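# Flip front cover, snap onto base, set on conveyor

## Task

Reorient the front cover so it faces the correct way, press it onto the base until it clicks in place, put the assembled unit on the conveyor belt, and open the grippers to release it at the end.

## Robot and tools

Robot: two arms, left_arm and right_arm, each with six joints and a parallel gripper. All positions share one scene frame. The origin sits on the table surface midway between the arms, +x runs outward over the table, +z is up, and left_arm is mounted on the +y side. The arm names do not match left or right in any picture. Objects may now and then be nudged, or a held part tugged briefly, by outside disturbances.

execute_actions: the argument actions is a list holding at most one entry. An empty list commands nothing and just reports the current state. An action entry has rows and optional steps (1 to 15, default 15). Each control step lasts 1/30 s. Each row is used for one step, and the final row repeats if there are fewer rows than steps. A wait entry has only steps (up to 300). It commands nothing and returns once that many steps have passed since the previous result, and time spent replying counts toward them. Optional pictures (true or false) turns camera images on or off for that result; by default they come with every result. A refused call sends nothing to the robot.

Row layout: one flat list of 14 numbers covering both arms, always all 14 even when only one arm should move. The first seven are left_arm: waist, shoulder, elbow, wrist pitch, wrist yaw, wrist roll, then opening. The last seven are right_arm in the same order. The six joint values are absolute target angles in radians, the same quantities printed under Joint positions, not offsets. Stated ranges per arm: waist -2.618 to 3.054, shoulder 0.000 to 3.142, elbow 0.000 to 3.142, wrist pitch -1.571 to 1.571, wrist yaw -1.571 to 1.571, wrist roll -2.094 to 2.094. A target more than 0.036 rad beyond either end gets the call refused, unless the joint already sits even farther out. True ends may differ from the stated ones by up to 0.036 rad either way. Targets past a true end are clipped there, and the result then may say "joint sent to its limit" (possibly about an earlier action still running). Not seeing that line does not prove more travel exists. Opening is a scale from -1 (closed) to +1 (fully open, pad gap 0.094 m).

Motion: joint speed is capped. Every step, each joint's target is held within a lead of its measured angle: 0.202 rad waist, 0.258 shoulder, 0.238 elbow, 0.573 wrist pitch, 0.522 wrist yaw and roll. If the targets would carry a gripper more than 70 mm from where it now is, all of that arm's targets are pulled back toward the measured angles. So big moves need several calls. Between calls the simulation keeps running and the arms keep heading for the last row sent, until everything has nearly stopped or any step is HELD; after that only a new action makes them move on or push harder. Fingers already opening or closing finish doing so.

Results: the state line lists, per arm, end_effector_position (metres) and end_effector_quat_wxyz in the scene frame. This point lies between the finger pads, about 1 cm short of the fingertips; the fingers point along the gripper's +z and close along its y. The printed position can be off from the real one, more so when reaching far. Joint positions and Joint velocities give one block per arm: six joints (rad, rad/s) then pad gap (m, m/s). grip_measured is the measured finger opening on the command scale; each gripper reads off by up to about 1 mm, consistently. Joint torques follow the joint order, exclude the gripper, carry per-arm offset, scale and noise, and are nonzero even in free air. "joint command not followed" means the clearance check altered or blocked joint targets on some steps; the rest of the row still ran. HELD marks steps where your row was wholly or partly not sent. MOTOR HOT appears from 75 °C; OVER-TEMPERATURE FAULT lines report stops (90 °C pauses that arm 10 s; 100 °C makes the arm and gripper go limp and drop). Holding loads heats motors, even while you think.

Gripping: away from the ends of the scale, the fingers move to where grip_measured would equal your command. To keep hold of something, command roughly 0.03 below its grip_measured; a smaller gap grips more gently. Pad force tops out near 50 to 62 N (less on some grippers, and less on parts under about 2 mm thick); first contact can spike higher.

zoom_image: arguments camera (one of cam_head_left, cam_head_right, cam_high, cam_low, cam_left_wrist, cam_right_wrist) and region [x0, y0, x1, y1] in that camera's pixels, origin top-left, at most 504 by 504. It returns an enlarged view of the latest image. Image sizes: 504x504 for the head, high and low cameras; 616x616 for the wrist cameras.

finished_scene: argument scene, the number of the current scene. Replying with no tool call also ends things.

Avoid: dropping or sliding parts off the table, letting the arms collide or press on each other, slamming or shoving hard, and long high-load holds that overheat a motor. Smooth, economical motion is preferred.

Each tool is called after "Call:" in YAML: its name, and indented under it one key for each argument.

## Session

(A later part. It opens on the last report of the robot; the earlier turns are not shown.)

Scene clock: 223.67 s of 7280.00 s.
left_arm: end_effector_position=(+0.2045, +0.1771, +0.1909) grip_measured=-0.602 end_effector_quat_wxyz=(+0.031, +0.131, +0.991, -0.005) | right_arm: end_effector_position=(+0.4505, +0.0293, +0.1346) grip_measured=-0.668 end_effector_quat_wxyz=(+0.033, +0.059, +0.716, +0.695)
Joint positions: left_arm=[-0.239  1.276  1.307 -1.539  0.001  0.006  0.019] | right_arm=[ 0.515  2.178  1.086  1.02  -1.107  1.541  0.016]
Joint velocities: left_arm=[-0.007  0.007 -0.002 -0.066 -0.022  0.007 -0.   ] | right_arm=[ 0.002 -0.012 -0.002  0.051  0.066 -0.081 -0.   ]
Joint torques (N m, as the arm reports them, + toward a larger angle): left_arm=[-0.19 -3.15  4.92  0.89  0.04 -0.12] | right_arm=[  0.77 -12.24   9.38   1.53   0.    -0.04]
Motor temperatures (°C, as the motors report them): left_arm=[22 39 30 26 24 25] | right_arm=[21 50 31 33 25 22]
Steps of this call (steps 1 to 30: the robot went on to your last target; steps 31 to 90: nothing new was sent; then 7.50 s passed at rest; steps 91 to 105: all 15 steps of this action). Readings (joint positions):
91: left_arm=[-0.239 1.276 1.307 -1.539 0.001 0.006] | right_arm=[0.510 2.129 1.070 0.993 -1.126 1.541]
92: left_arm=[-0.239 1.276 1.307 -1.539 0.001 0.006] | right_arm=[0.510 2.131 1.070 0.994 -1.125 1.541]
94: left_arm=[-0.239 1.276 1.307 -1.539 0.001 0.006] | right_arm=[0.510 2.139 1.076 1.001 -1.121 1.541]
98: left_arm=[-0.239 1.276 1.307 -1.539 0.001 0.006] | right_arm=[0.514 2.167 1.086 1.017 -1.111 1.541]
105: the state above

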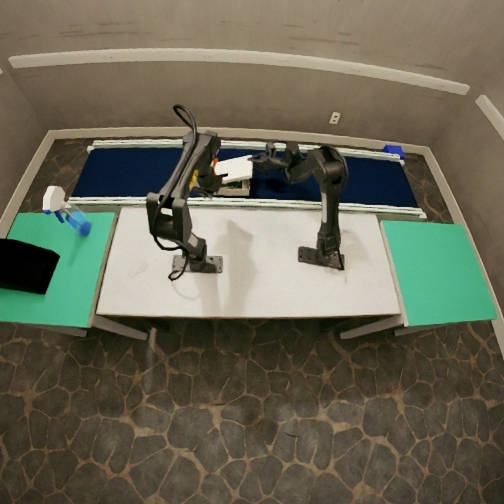

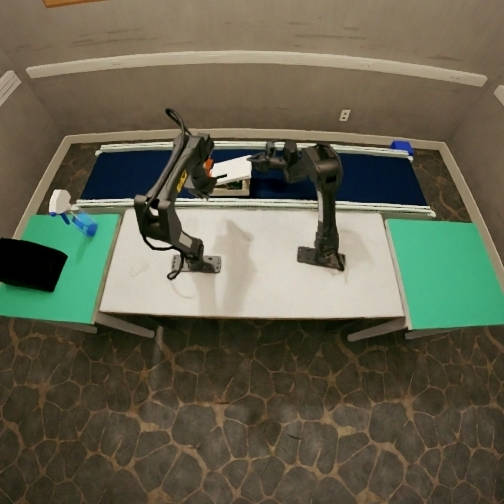

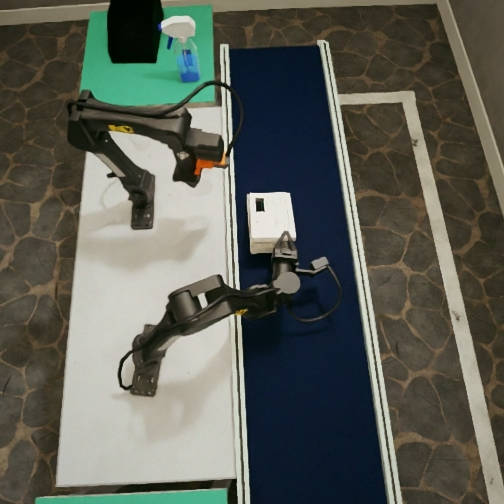

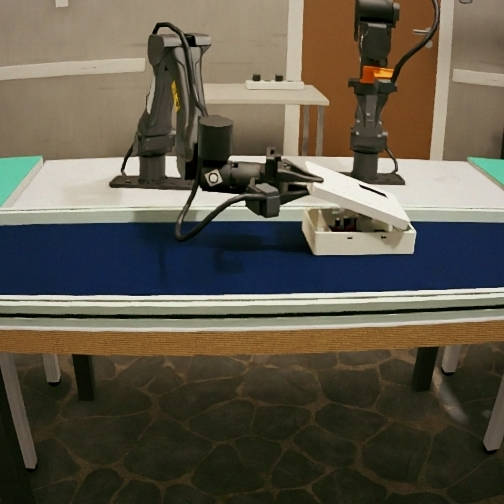

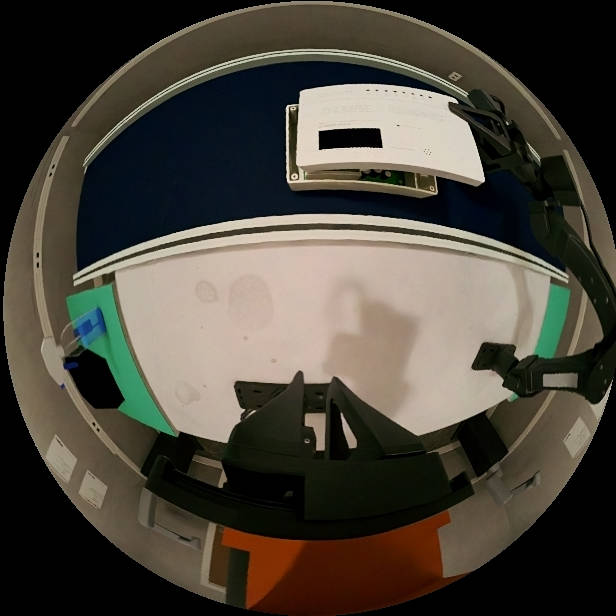

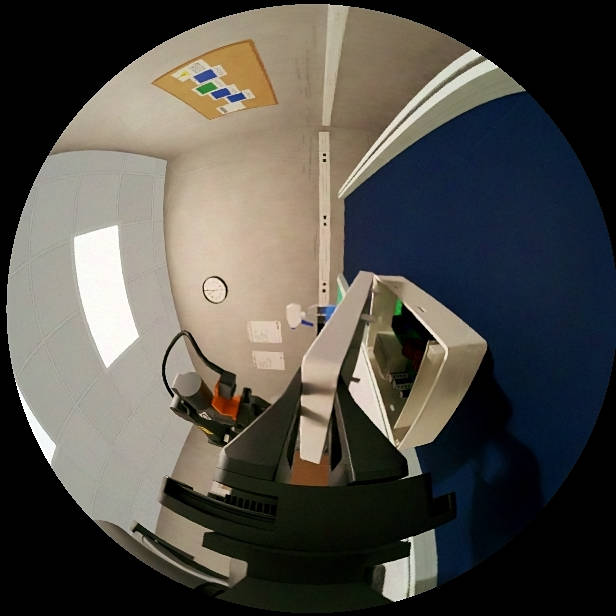

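Call:
execute_actions:
  actions:
    - {"rows":[[-0.242,1.27,1.3,-1.52,0.01,0,-0.6,0.529,2.178,1.112,1.06,-1.105,1.535,-0.72],[-0.242,1.27,1.3,-1.52,0.01,0,-0.6,0.534,2.178,1.112,1.065,-1.105,1.535,-0.72],[-0.242,1.27,1.3,-1.52,0.01,0,-0.6,0.538,2.178,1.112,1.07,-1.105,1.535,-0.72],[-0.242,1.27,1.3,-1.52,0.01,0,-0.6,0.538,2.184,1.112,1.072,-1.105,1.535,-0.72],[-0.242,1.27,1.3,-1.52,0.01,0,-0.6,0.538,2.19,1.112,1.076,-1.105,1.535,-0.72],[-0.242,1.27,1.3,-1.52,0.01,0,-0.6,0.538,2.195,1.112,1.08,-1.105,1.535,-0.72],[-0.242,1.27,1.3,-1.52,0.01,0,-0.6,0.538,2.2,1.112,1.085,-1.105,1.535,-0.7]],"steps":15}

Call:
zoom_image:
  camera: "cam_left_wrist"
  region: [270,70,500,220]

Call:
zoom_image:
  camera: "cam_low"
  region: [240,130,440,270]

Scene clock: 231.47 s of 7280.00 s.
left_arm: end_effector_position=(+0.2045, +0.1771, +0.1909) grip_measured=-0.602 end_effector_quat_wxyz=(+0.031, +0.130, +0.991, -0.005) | right_arm: end_effector_position=(+0.4463, +0.0358, +0.1292) grip_measured=-0.668 end_effector_quat_wxyz=(+0.029, +0.052, +0.716, +0.696)
Joint positions: left_arm=[-0.239  1.276  1.307 -1.539  0.001  0.006  0.019] | right_arm=[ 0.531  2.198  1.086  1.045 -1.106  1.541  0.016]
Joint velocities: left_arm=[-0.017 -0.002 -0.007 -0.037  0.007  0.007  0.   ] | right_arm=[-0.007  0.002  0.002  0.051  0.007 -0.007  0.   ]
Joint torques (N m, as the arm reports them, + toward a larger angle): left_arm=[-0.17 -3.14  4.92  0.9   0.05 -0.13] | right_arm=[  0.53 -12.09   9.3    1.55  -0.03  -0.04]
Motor temperatures (°C, as the motors report them): left_arm=[22 37 30 26 24 25] | right_arm=[21 50 31 33 25 22]
Steps of this call (steps 1 to 15: the robot went on to your last target; steps 16 to 90: nothing new was sent; then 4.30 s passed at rest; steps 91 to 105: all 15 steps of this action). Readings (joint positions):
91: left_arm=[-0.239 1.276 1.307 -1.539 0.001 0.006] | right_arm=[0.515 2.178 1.086 1.024 -1.106 1.541]
92: left_arm=[-0.239 1.276 1.307 -1.539 0.001 0.006] | right_arm=[0.516 2.178 1.086 1.024 -1.106 1.541]
94: left_arm=[-0.239 1.276 1.307 -1.539 0.001 0.006] | right_arm=[0.520 2.178 1.086 1.027 -1.106 1.541]
98: left_arm=[-0.239 1.276 1.307 -1.539 0.001 0.006] | right_arm=[0.530 2.185 1.086 1.042 -1.106 1.541]
105: the state above

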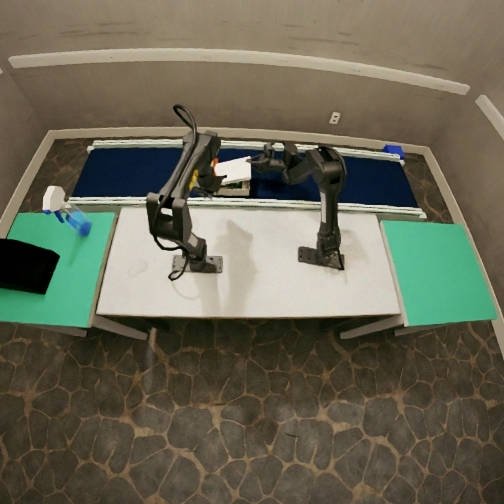

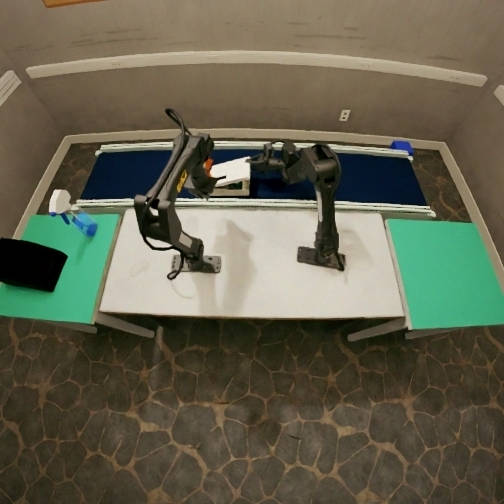

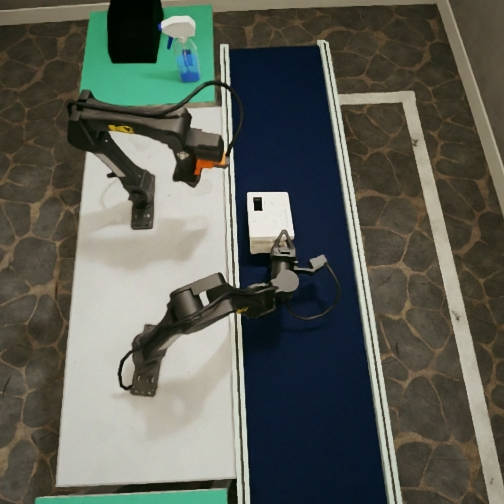

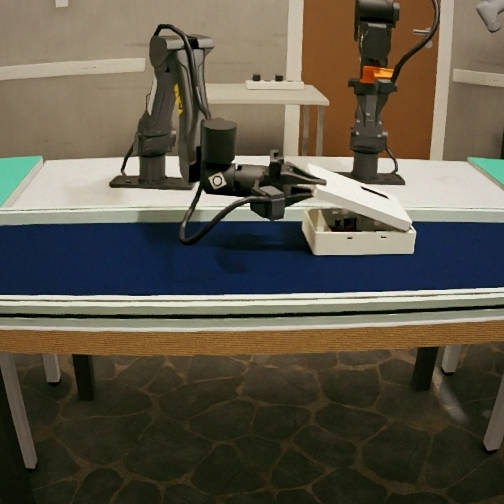

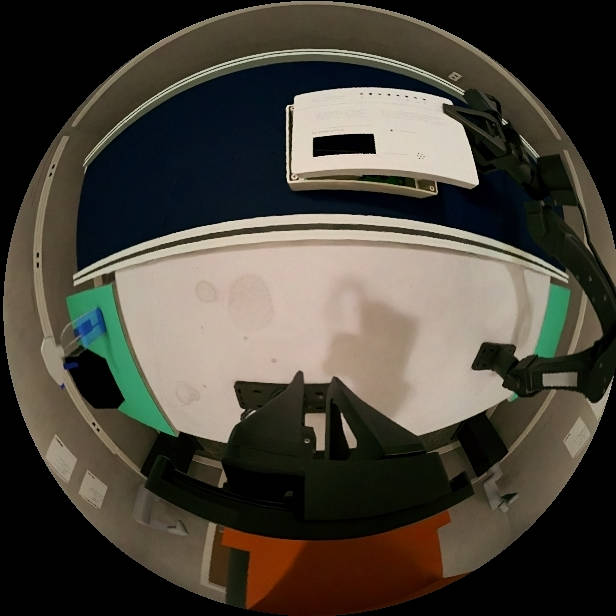

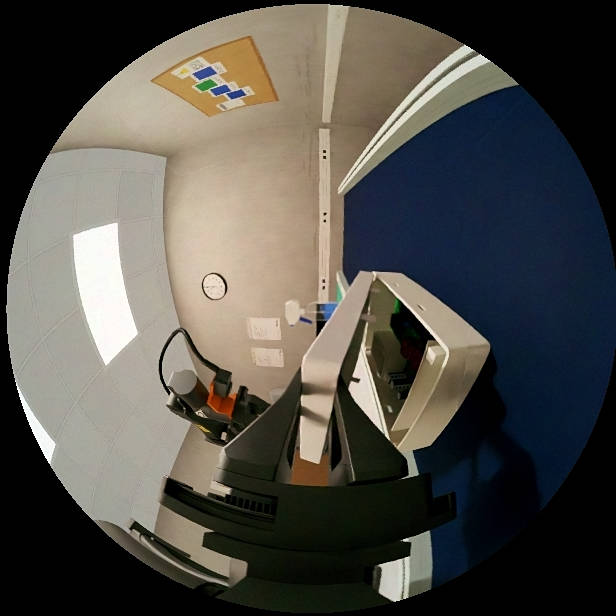

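Region (270, 70, 500, 220) of cam_left_wrist's 616x616 image, scaled by 2.191, with more detail than that image has; it fills the top 329 rows of this view, and the rest is white.

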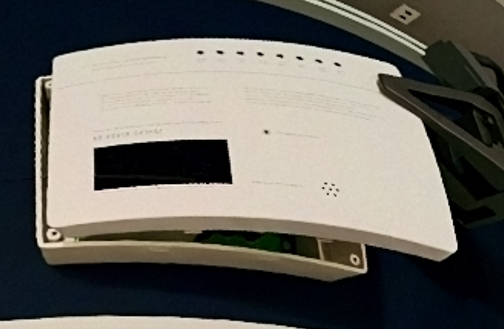

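Region (240, 130, 440, 270) of cam_low's 504x504 image, scaled by 2.520, with more detail than that image has; it fills the top 353 rows of this view, and the rest is white.

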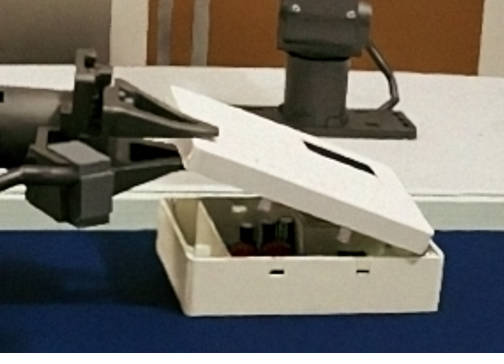

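Call:
execute_actions:
  actions:
    - {"rows":[[-0.242,1.27,1.3,-1.52,0.01,0,-0.6,0.535,2.207,1.112,1.09,-1.105,1.535,-0.68],[-0.242,1.27,1.3,-1.52,0.01,0,-0.6,0.535,2.214,1.112,1.096,-1.105,1.535,-0.675],[-0.242,1.27,1.3,-1.52,0.01,0,-0.6,0.535,2.221,1.112,1.102,-1.105,1.535,-0.67],[-0.242,1.27,1.3,-1.52,0.01,0,-0.6,0.535,2.228,1.112,1.108,-1.105,1.535,-0.667],[-0.242,1.27,1.3,-1.52,0.01,0,-0.6,0.535,2.235,1.112,1.114,-1.105,1.535,-0.664],[-0.242,1.27,1.3,-1.52,0.01,0,-0.6,0.535,2.242,1.112,1.12,-1.105,1.535,-0.661],[-0.242,1.27,1.3,-1.52,0.01,0,-0.6,0.535,2.249,1.112,1.127,-1.105,1.535,-0.658],[-0.242,1.27,1.3,-1.52,0.01,0,-0.6,0.535,2.256,1.112,1.134,-1.105,1.535,-0.656],[-0.242,1.27,1.3,-1.52,0.01,0,-0.6,0.535,2.263,1.112,1.141,-1.105,1.535,-0.654],[-0.242,1.27,1.3,-1.52,0.01,0,-0.6,0.535,2.27,1.112,1.148,-1.105,1.535,-0.652],[-0.242,1.27,1.3,-1.52,0.01,0,-0.6,0.535,2.277,1.112,1.155,-1.105,1.535,-0.65],[-0.242,1.27,1.3,-1.52,0.01,0,-0.6,0.535,2.284,1.112,1.162,-1.105,1.535,-0.648],[-0.242,1.27,1.3,-1.52,0.01,0,-0.6,0.535,2.291,1.112,1.169,-1.105,1.535,-0.646]],"steps":15}
  pictures: false

Call:
execute_actions:
  actions:
    - {"steps":6}

Call:
zoom_image:
  camera: "cam_left_wrist"
  region: [270,70,500,220]

Call:
zoom_image:
  camera: "cam_low"
  region: [240,130,440,270]

Scene clock: 242.60 s of 7280.00 s.
left_arm: end_effector_position=(+0.2045, +0.1771, +0.1909) grip_measured=-0.602 end_effector_quat_wxyz=(+0.031, +0.130, +0.991, -0.005) | right_arm: end_effector_position=(+0.4471, +0.0361, +0.1103) grip_measured=-0.640 end_effector_quat_wxyz=(+0.040, +0.042, +0.711, +0.700)
Joint positions: left_arm=[-0.239  1.276  1.307 -1.539  0.001  0.006  0.019] | right_arm=[ 0.531  2.272  1.086  1.151 -1.106  1.541  0.017]
Joint velocities: left_arm=[-0.012 -0.022  0.012 -0.037  0.007  0.051  0.   ] | right_arm=[-0.002  0.139 -0.007  0.051  0.081 -0.11  -0.001]
Joint torques (N m, as the arm reports them, + toward a larger angle): left_arm=[-0.18 -3.15  4.92  0.9   0.04 -0.12] | right_arm=[  0.34 -11.47   8.9    1.22   0.    -0.03]
Motor temperatures (°C, as the motors report them): left_arm=[22 36 30 26 24 25] | right_arm=[21 51 31 34 25 22]
Steps of this call (steps 1 to 15: the robot went on to your last target; steps 16 to 90: nothing new was sent; then 7.63 s passed at rest; steps 91 to 105: all 15 steps of this action). Readings (joint positions):
91: left_arm=[-0.239 1.276 1.307 -1.539 0.001 0.006] | right_arm=[0.531 2.198 1.086 1.049 -1.106 1.541]
92: left_arm=[-0.239 1.276 1.307 -1.539 0.001 0.006] | right_arm=[0.531 2.199 1.086 1.051 -1.106 1.541]
94: left_arm=[-0.239 1.276 1.307 -1.539 0.001 0.006] | right_arm=[0.531 2.206 1.086 1.062 -1.106 1.541]
98: left_arm=[-0.239 1.276 1.307 -1.539 0.001 0.006] | right_arm=[0.531 2.232 1.086 1.091 -1.106 1.541]
105: the state above

Scene clock: 242.80 s of 7280.00 s.
left_arm: end_effector_position=(+0.2045, +0.1771, +0.1909) grip_measured=-0.602 end_effector_quat_wxyz=(+0.031, +0.130, +0.991, -0.005) | right_arm: end_effector_position=(+0.4471, +0.0361, +0.1085) grip_measured=-0.640 end_effector_quat_wxyz=(+0.041, +0.041, +0.711, +0.701)
Joint positions: left_arm=[-0.239  1.276  1.307 -1.539  0.001  0.006  0.019] | right_arm=[ 0.531  2.279  1.086  1.162 -1.106  1.541  0.017]
Joint velocities: left_arm=[-0.007 -0.002 -0.007  0.007 -0.051 -0.051  0.   ] | right_arm=[-0.007 -0.002 -0.017 -0.022  0.007 -0.051 -0.   ]
Joint torques (N m, as the arm reports them, + toward a larger angle): left_arm=[-0.19 -3.16  4.92  0.89  0.04 -0.12] | right_arm=[  0.26 -11.46   8.93   1.29  -0.01  -0.04]
Motor temperatures (°C, as the motors report them): left_arm=[22 36 30 26 24 25] | right_arm=[21 51 31 34 25 22]
Steps of this call (steps 1 to 6: the robot went on to your last target). Readings (joint positions):
1: left_arm=[-0.239 1.276 1.307 -1.539 0.001 0.006] | right_arm=[0.531 2.276 1.086 1.154 -1.106 1.541]
2: left_arm=[-0.239 1.276 1.307 -1.539 0.001 0.006] | right_arm=[0.531 2.278 1.086 1.156 -1.106 1.541]
4: left_arm=[-0.239 1.276 1.307 -1.539 0.001 0.006] | right_arm=[0.531 2.279 1.086 1.159 -1.106 1.541]
6: the state above

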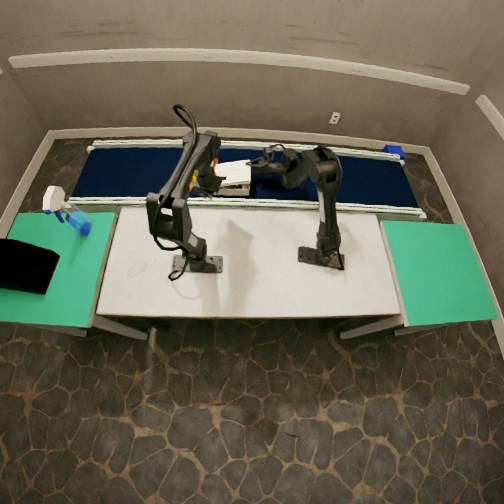

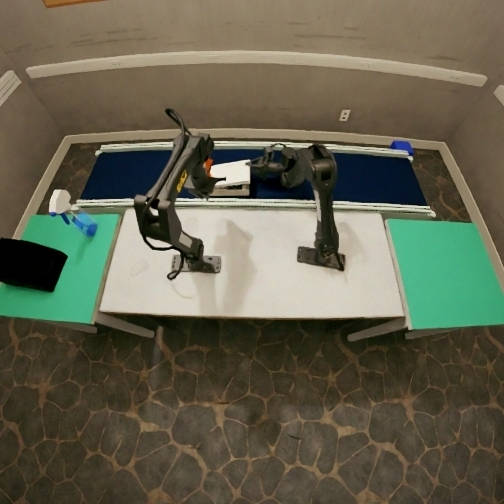

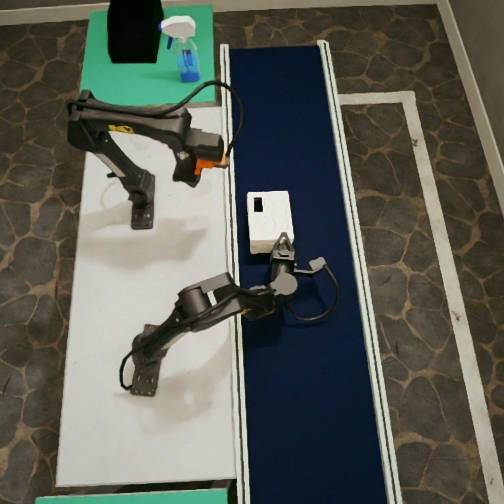

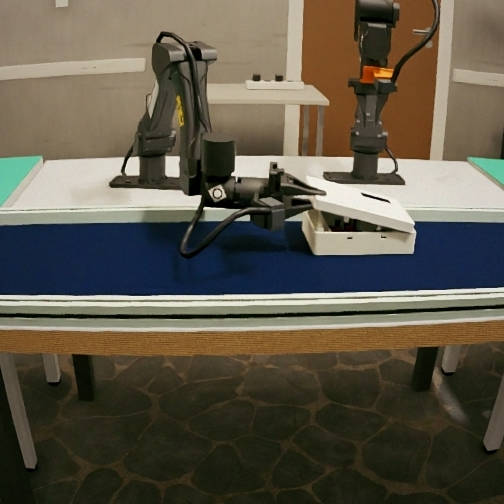

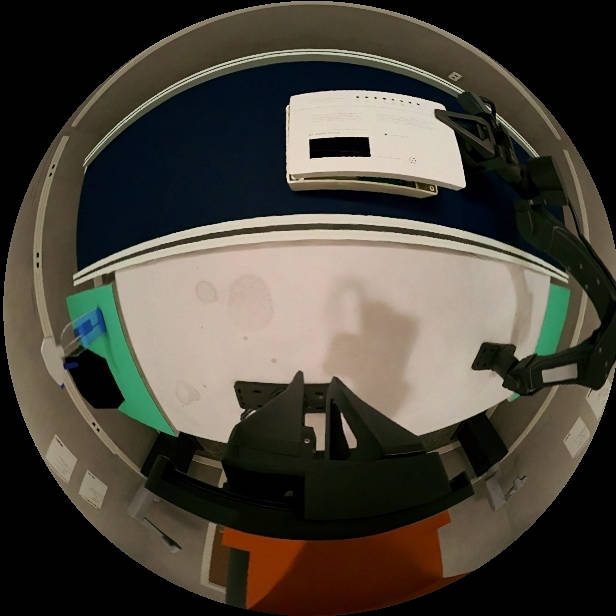

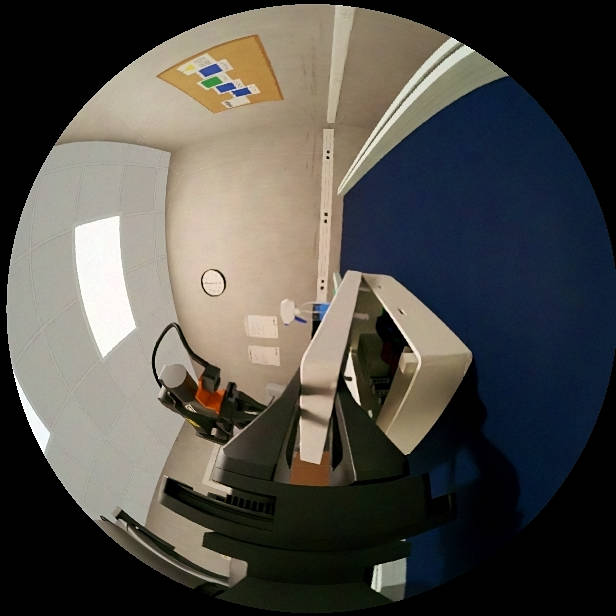

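Region (270, 70, 500, 220) of cam_left_wrist's 616x616 image, scaled by 2.191, with more detail than that image has; it fills the top 329 rows of this view, and the rest is white.

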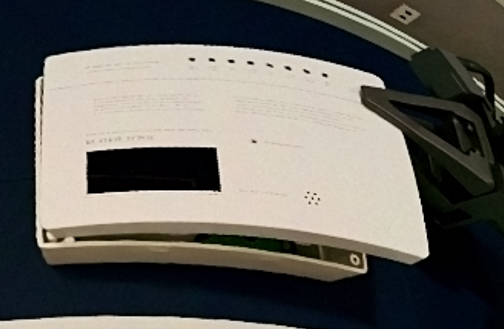

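Region (240, 130, 440, 270) of cam_low's 504x504 image, scaled by 2.520, with more detail than that image has; it fills the top 353 rows of this view, and the rest is white.

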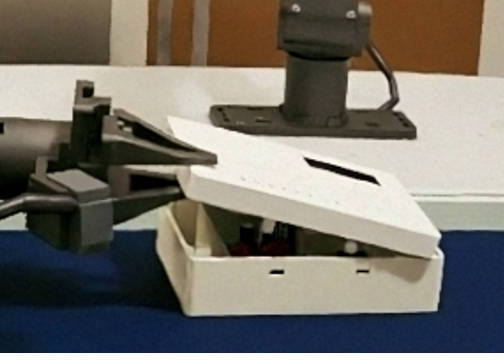

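Call:
execute_actions:
  actions:
    - {"rows":[[-0.242,1.27,1.3,-1.52,0.01,0,-0.6,0.535,2.296,1.105,1.17,-1.11,1.535,-0.644],[-0.242,1.27,1.3,-1.52,0.01,0,-0.6,0.535,2.302,1.105,1.173,-1.115,1.535,-0.642],[-0.242,1.27,1.3,-1.52,0.01,0,-0.6,0.535,2.308,1.105,1.176,-1.12,1.535,-0.64],[-0.242,1.27,1.3,-1.52,0.01,0,-0.6,0.535,2.314,1.105,1.18,-1.122,1.535,-0.64],[-0.242,1.27,1.3,-1.52,0.01,0,-0.6,0.535,2.32,1.105,1.184,-1.122,1.535,-0.638],[-0.242,1.27,1.3,-1.52,0.01,0,-0.6,0.535,2.326,1.105,1.188,-1.122,1.535,-0.636],[-0.242,1.27,1.3,-1.52,0.01,0,-0.6,0.535,2.332,1.105,1.192,-1.122,1.535,-0.635]],"steps":15}

Call:
zoom_image:
  camera: "cam_left_wrist"
  region: [270,70,500,220]

Call:
zoom_image:
  camera: "cam_low"
  region: [240,130,440,270]

Scene clock: 249.53 s of 7280.00 s.
left_arm: end_effector_position=(+0.2045, +0.1771, +0.1909) grip_measured=-0.602 end_effector_quat_wxyz=(+0.031, +0.130, +0.991, -0.005) | right_arm: end_effector_position=(+0.4462, +0.0360, +0.0933) grip_measured=-0.632 end_effector_quat_wxyz=(+0.035, +0.045, +0.713, +0.699)
Joint positions: left_arm=[-0.239  1.276  1.307 -1.539  0.001  0.006  0.019] | right_arm=[ 0.531  2.321  1.086  1.188 -1.108  1.541  0.017]
Joint velocities: left_arm=[-0.012 -0.017 -0.012  0.007  0.037 -0.051  0.001] | right_arm=[ 0.007  0.007 -0.012  0.066  0.022 -0.037  0.001]
Joint torques (N m, as the arm reports them, + toward a larger angle): left_arm=[-0.18 -3.15  4.91  0.89  0.04 -0.12] | right_arm=[  0.29 -11.6    7.98   1.25  -0.15  -0.03]
Motor temperatures (°C, as the motors report them): left_arm=[22 35 30 26 24 25] | right_arm=[21 50 31 34 25 22]
Steps of this call (steps 1 to 30: the robot went on to your last target; steps 31 to 90: nothing new was sent; then 3.23 s passed at rest; steps 91 to 105: all 15 steps of this action). Readings (joint positions):
91: left_arm=[-0.239 1.276 1.307 -1.539 0.001 0.006] | right_arm=[0.531 2.279 1.086 1.162 -1.106 1.541]
92: left_arm=[-0.239 1.276 1.307 -1.539 0.001 0.006] | right_arm=[0.531 2.281 1.086 1.163 -1.106 1.541]
94: left_arm=[-0.239 1.276 1.307 -1.539 0.001 0.006] | right_arm=[0.531 2.286 1.086 1.170 -1.108 1.541]
98: left_arm=[-0.239 1.276 1.307 -1.539 0.001 0.006] | right_arm=[0.531 2.310 1.086 1.182 -1.108 1.541]
105: the state above

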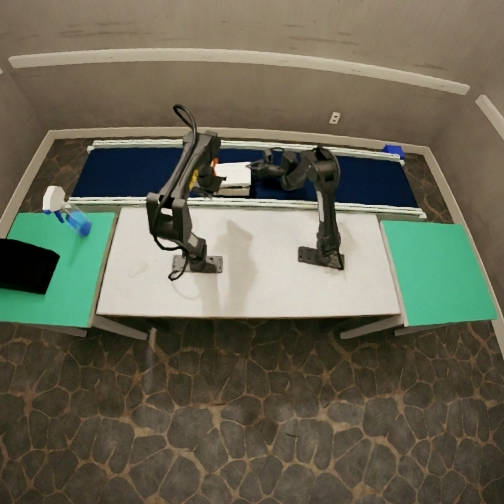

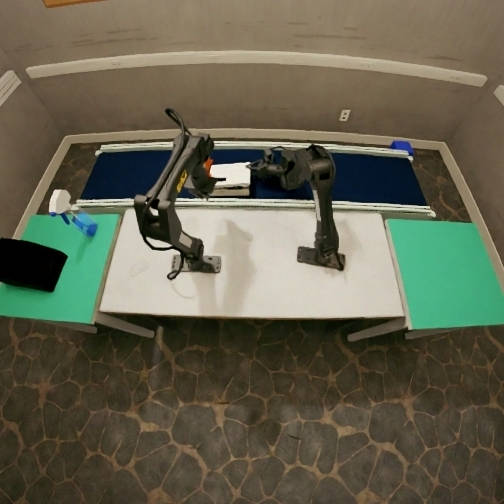

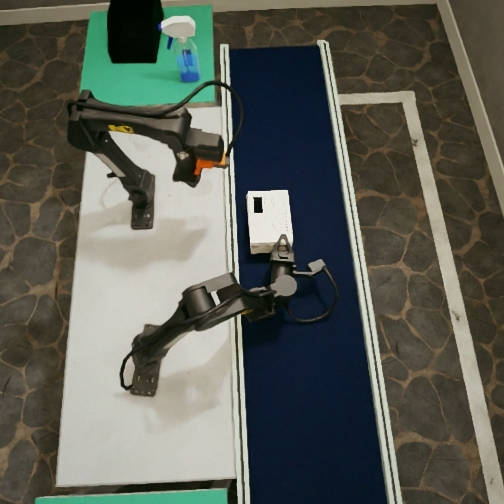

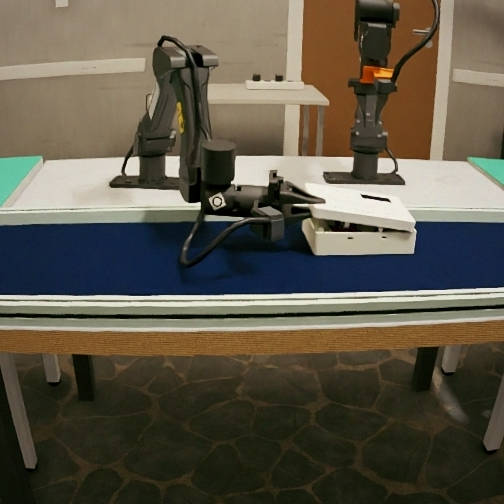

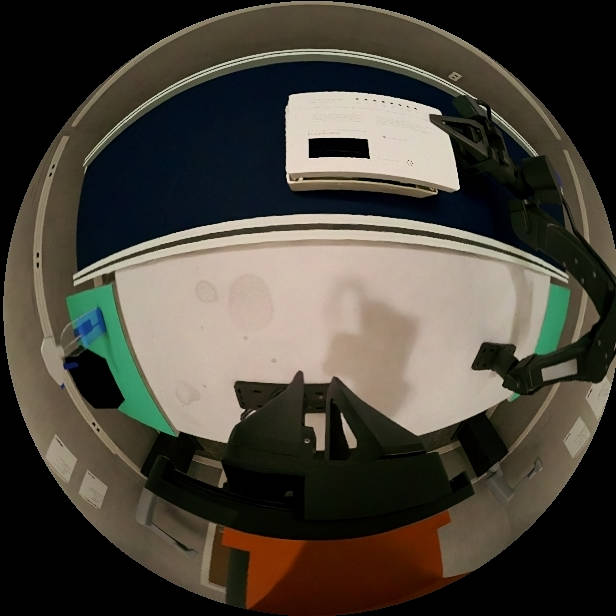

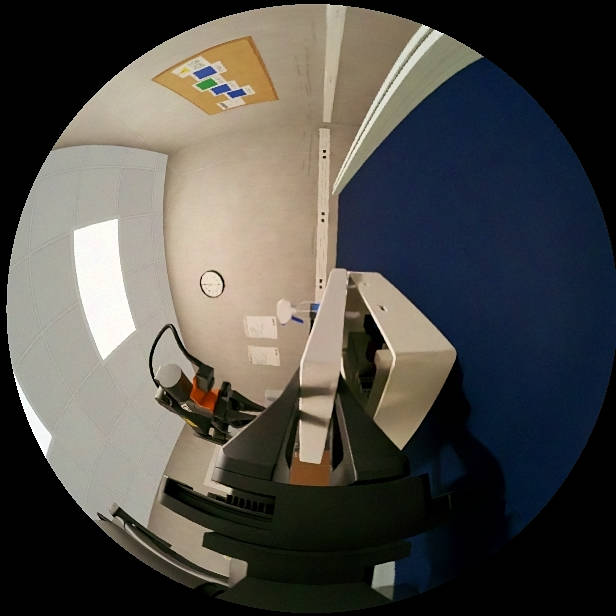

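Region (270, 70, 500, 220) of cam_left_wrist's 616x616 image, scaled by 2.191, with more detail than that image has; it fills the top 329 rows of this view, and the rest is white.

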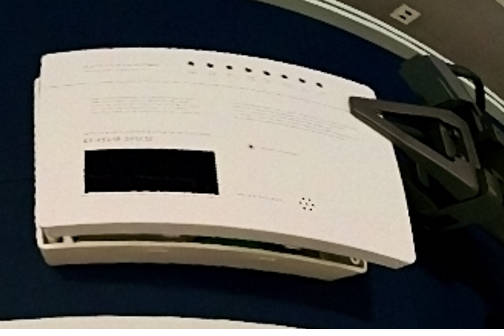

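Region (240, 130, 440, 270) of cam_low's 504x504 image, scaled by 2.520, with more detail than that image has; it fills the top 353 rows of this view, and the rest is white.

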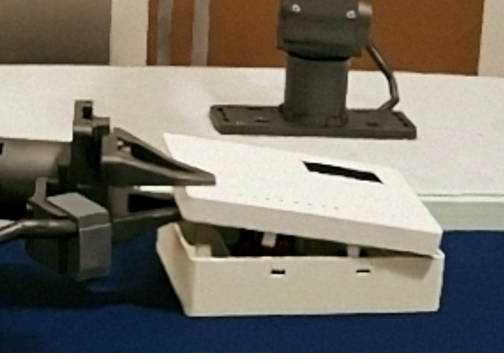

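Call:
execute_actions:
  actions:
    - {"rows":[[-0.242,1.27,1.3,-1.52,0.01,0,-0.6,0.535,2.325,1.105,1.2,-1.11,1.535,-0.69],[-0.242,1.27,1.3,-1.52,0.01,0,-0.6,0.535,2.325,1.105,1.2,-1.11,1.535,-0.69],[-0.242,1.27,1.3,-1.52,0.01,0,-0.6,0.535,2.325,1.11,1.2,-1.11,1.535,-0.69],[-0.242,1.27,1.3,-1.52,0.01,0,-0.6,0.541,2.325,1.116,1.2,-1.11,1.535,-0.69],[-0.242,1.27,1.3,-1.52,0.01,0,-0.6,0.546,2.325,1.121,1.2,-1.11,1.535,-0.69],[-0.242,1.27,1.3,-1.52,0.01,0,-0.6,0.55,2.325,1.124,1.2,-1.11,1.535,-0.69]],"steps":15}

Call:
zoom_image:
  camera: "cam_left_wrist"
  region: [270,70,500,220]

Call:
zoom_image:
  camera: "cam_low"
  region: [240,130,440,270]

Scene clock: 257.87 s of 7280.00 s.
left_arm: end_effector_position=(+0.2045, +0.1771, +0.1909) grip_measured=-0.602 end_effector_quat_wxyz=(+0.031, +0.130, +0.991, -0.005) | right_arm: end_effector_position=(+0.4451, +0.0411, +0.0976) grip_measured=-0.659 end_effector_quat_wxyz=(+0.037, +0.035, +0.711, +0.702)
Joint positions: left_arm=[-0.239  1.276  1.307 -1.539  0.001  0.006  0.019] | right_arm=[ 0.542  2.321  1.097  1.195 -1.109  1.541  0.016]
Joint velocities: left_arm=[ 0.007  0.012 -0.007 -0.037  0.007  0.022  0.001] | right_arm=[ 0.002  0.007  0.012  0.022 -0.007  0.051  0.001]
Joint torques (N m, as the arm reports them, + toward a larger angle): left_arm=[-0.17 -3.15  4.91  0.89  0.04 -0.12] | right_arm=[  0.69 -12.24   8.72   1.26  -0.04  -0.04]
Motor temperatures (°C, as the motors report them): left_arm=[22 35 30 26 24 25] | right_arm=[21 51 31 34 25 22]
Steps of this call (steps 1 to 15: the robot went on to your last target; steps 16 to 90: nothing new was sent; then 4.83 s passed at rest; steps 91 to 105: all 15 steps of this action). Readings (joint positions):
91: left_arm=[-0.239 1.276 1.307 -1.539 0.001 0.006] | right_arm=[0.531 2.321 1.086 1.190 -1.108 1.541]
92: left_arm=[-0.239 1.276 1.307 -1.539 0.001 0.006] | right_arm=[0.531 2.321 1.086 1.193 -1.108 1.541]
94: left_arm=[-0.239 1.276 1.307 -1.539 0.001 0.006] | right_arm=[0.531 2.321 1.086 1.195 -1.108 1.541]
98: left_arm=[-0.239 1.276 1.307 -1.539 0.001 0.006] | right_arm=[0.536 2.321 1.096 1.195 -1.109 1.541]
105: the state above

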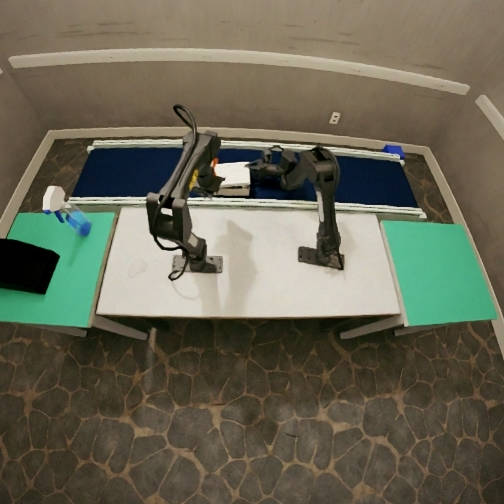

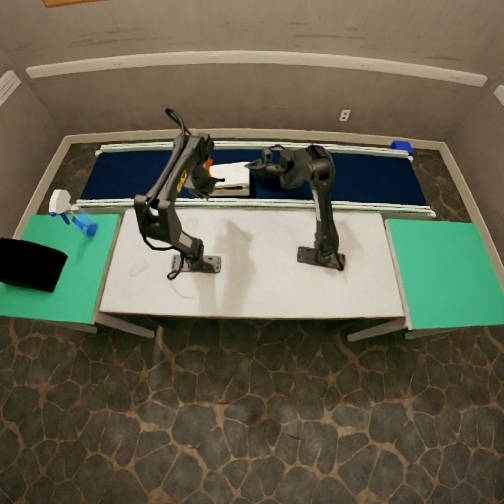

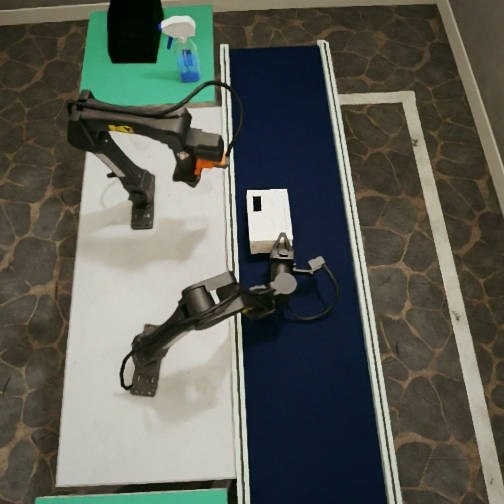

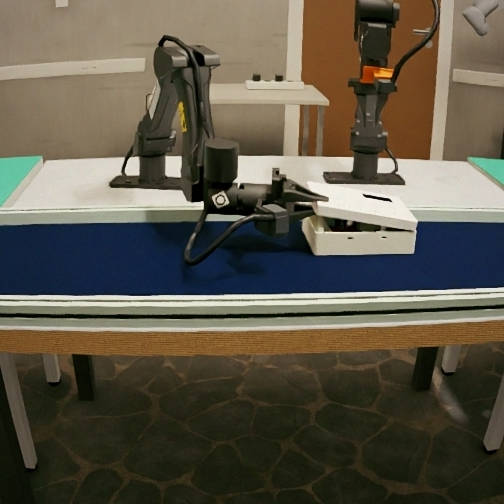

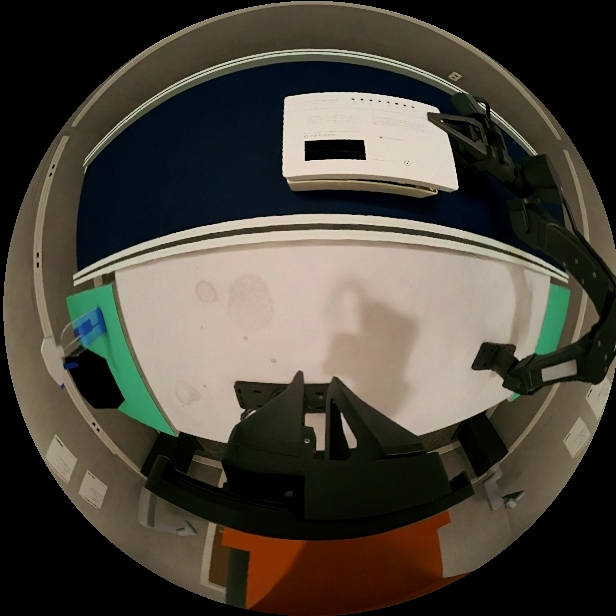

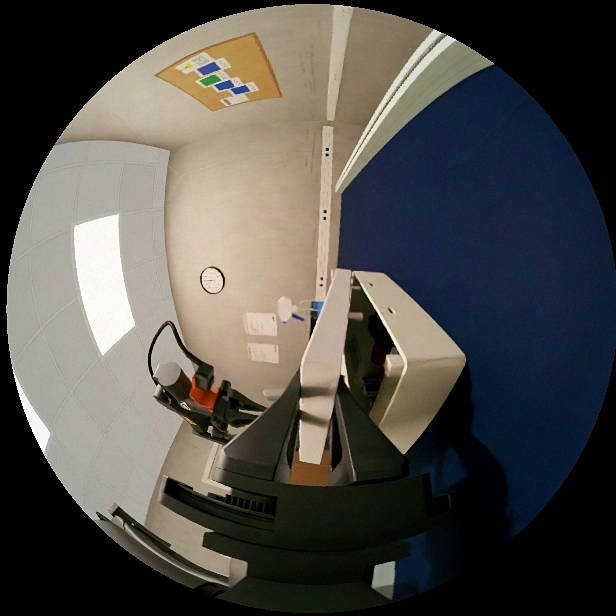

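Region (270, 70, 500, 220) of cam_left_wrist's 616x616 image, scaled by 2.191, with more detail than that image has; it fills the top 329 rows of this view, and the rest is white.

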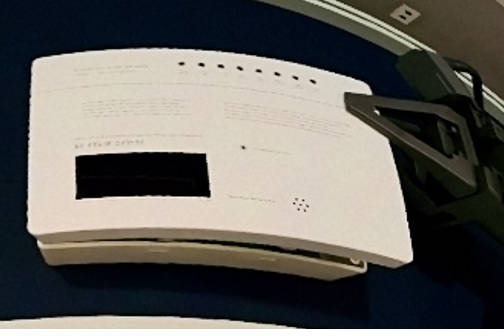

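Region (240, 130, 440, 270) of cam_low's 504x504 image, scaled by 2.520, with more detail than that image has; it fills the top 353 rows of this view, and the rest is white.

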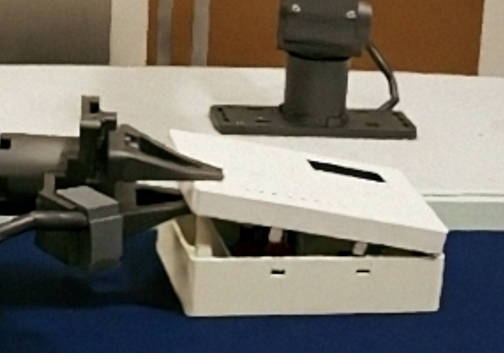

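Call:
execute_actions:
  actions: []

Scene clock: 267.10 s of 7280.00 s.
left_arm: end_effector_position=(+0.2045, +0.1771, +0.1909) grip_measured=-0.602 end_effector_quat_wxyz=(+0.031, +0.130, +0.991, -0.005) | right_arm: end_effector_position=(+0.4451, +0.0411, +0.0976) grip_measured=-0.659 end_effector_quat_wxyz=(+0.037, +0.035, +0.711, +0.702)
Joint positions: left_arm=[-0.239  1.276  1.307 -1.539  0.001  0.006  0.019] | right_arm=[ 0.542  2.321  1.097  1.195 -1.109  1.541  0.016]
Joint velocities: left_arm=[-0.007 -0.007 -0.002  0.007  0.022  0.007 -0.   ] | right_arm=[ 0.007  0.007 -0.022 -0.007  0.007 -0.037  0.   ]
Joint torques (N m, as the arm reports them, + toward a larger angle): left_arm=[-0.17 -3.14  4.91  0.89  0.04 -0.12] | right_arm=[  0.64 -12.28   8.72   1.26  -0.04  -0.04]
Motor temperatures (°C, as the motors report them): left_arm=[22 35 29 26 24 25] | right_arm=[21 51 31 34 25 22]
Steps of this call (steps 1 to 15: the robot went on to your last target; steps 16 to 90: nothing new was sent; then 6.23 s passed at rest). Readings (joint positions):
1: left_arm=[-0.239 1.276 1.307 -1.539 0.001 0.006] | right_arm=[0.542 2.321 1.097 1.195 -1.109 1.541]
2: left_arm=[-0.239 1.276 1.307 -1.539 0.001 0.006] | right_arm=[0.542 2.321 1.097 1.195 -1.109 1.541]
4: left_arm=[-0.239 1.276 1.307 -1.539 0.001 0.006] | right_arm=[0.542 2.321 1.097 1.195 -1.109 1.541]
8: left_arm=[-0.239 1.276 1.307 -1.539 0.001 0.006] | right_arm=[0.542 2.321 1.097 1.195 -1.109 1.541]
90: the state above
All arms were judged still, so your last target was given up. Only a new action makes them travel on or press farther. Fingers that are still opening or closing keep moving.

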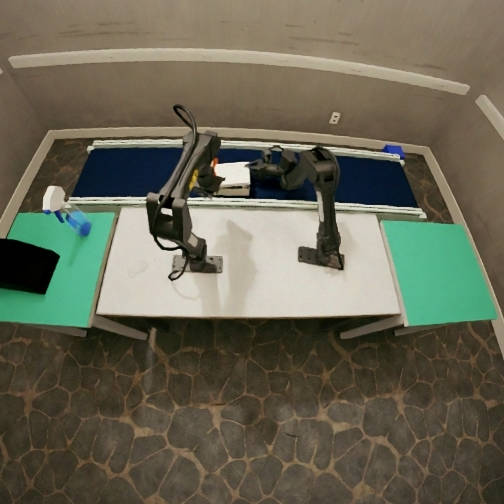

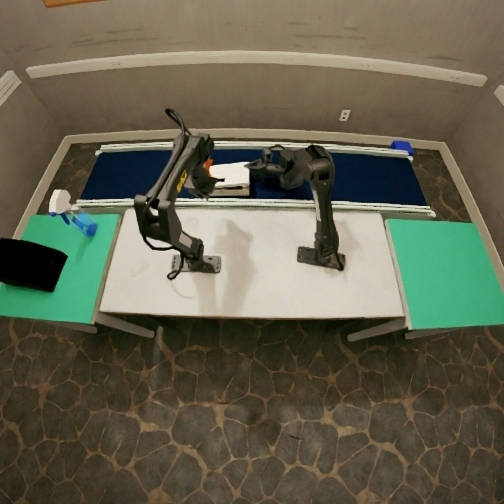

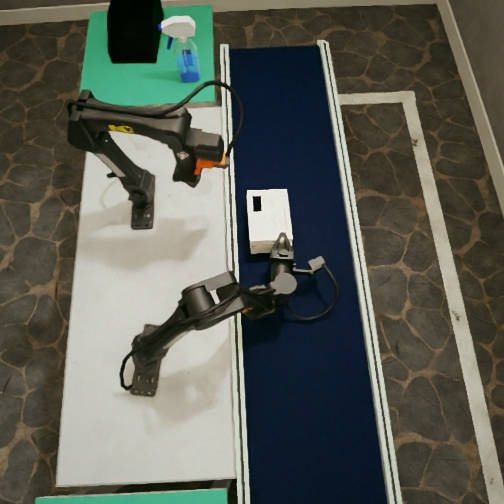

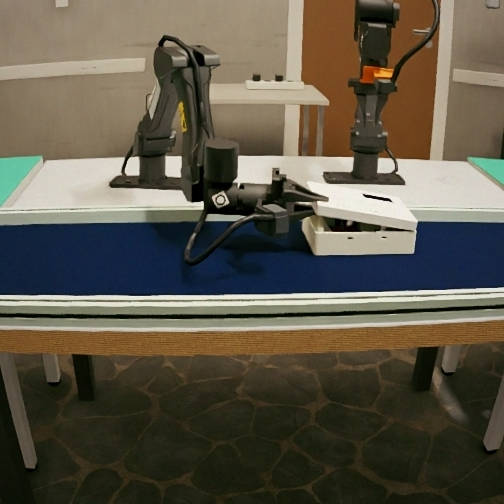

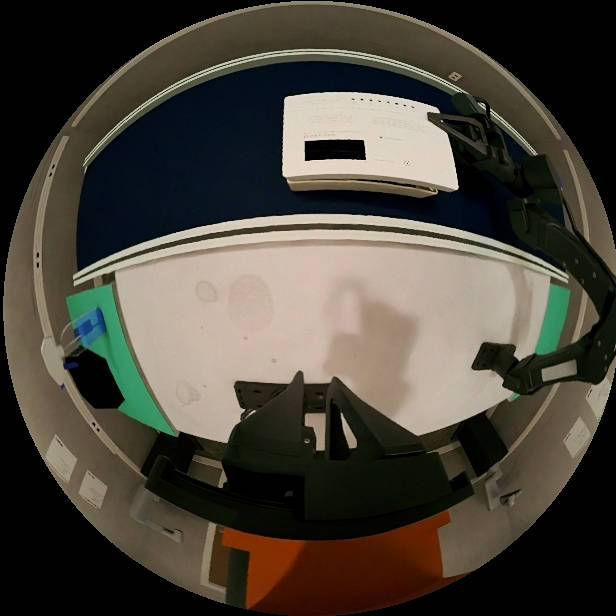

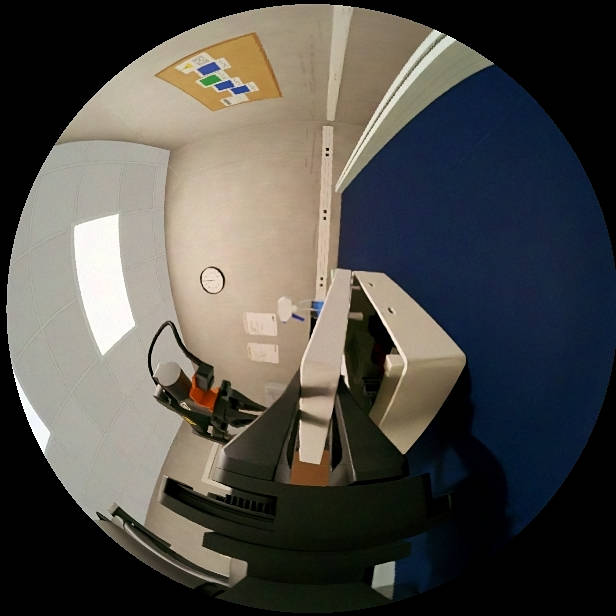

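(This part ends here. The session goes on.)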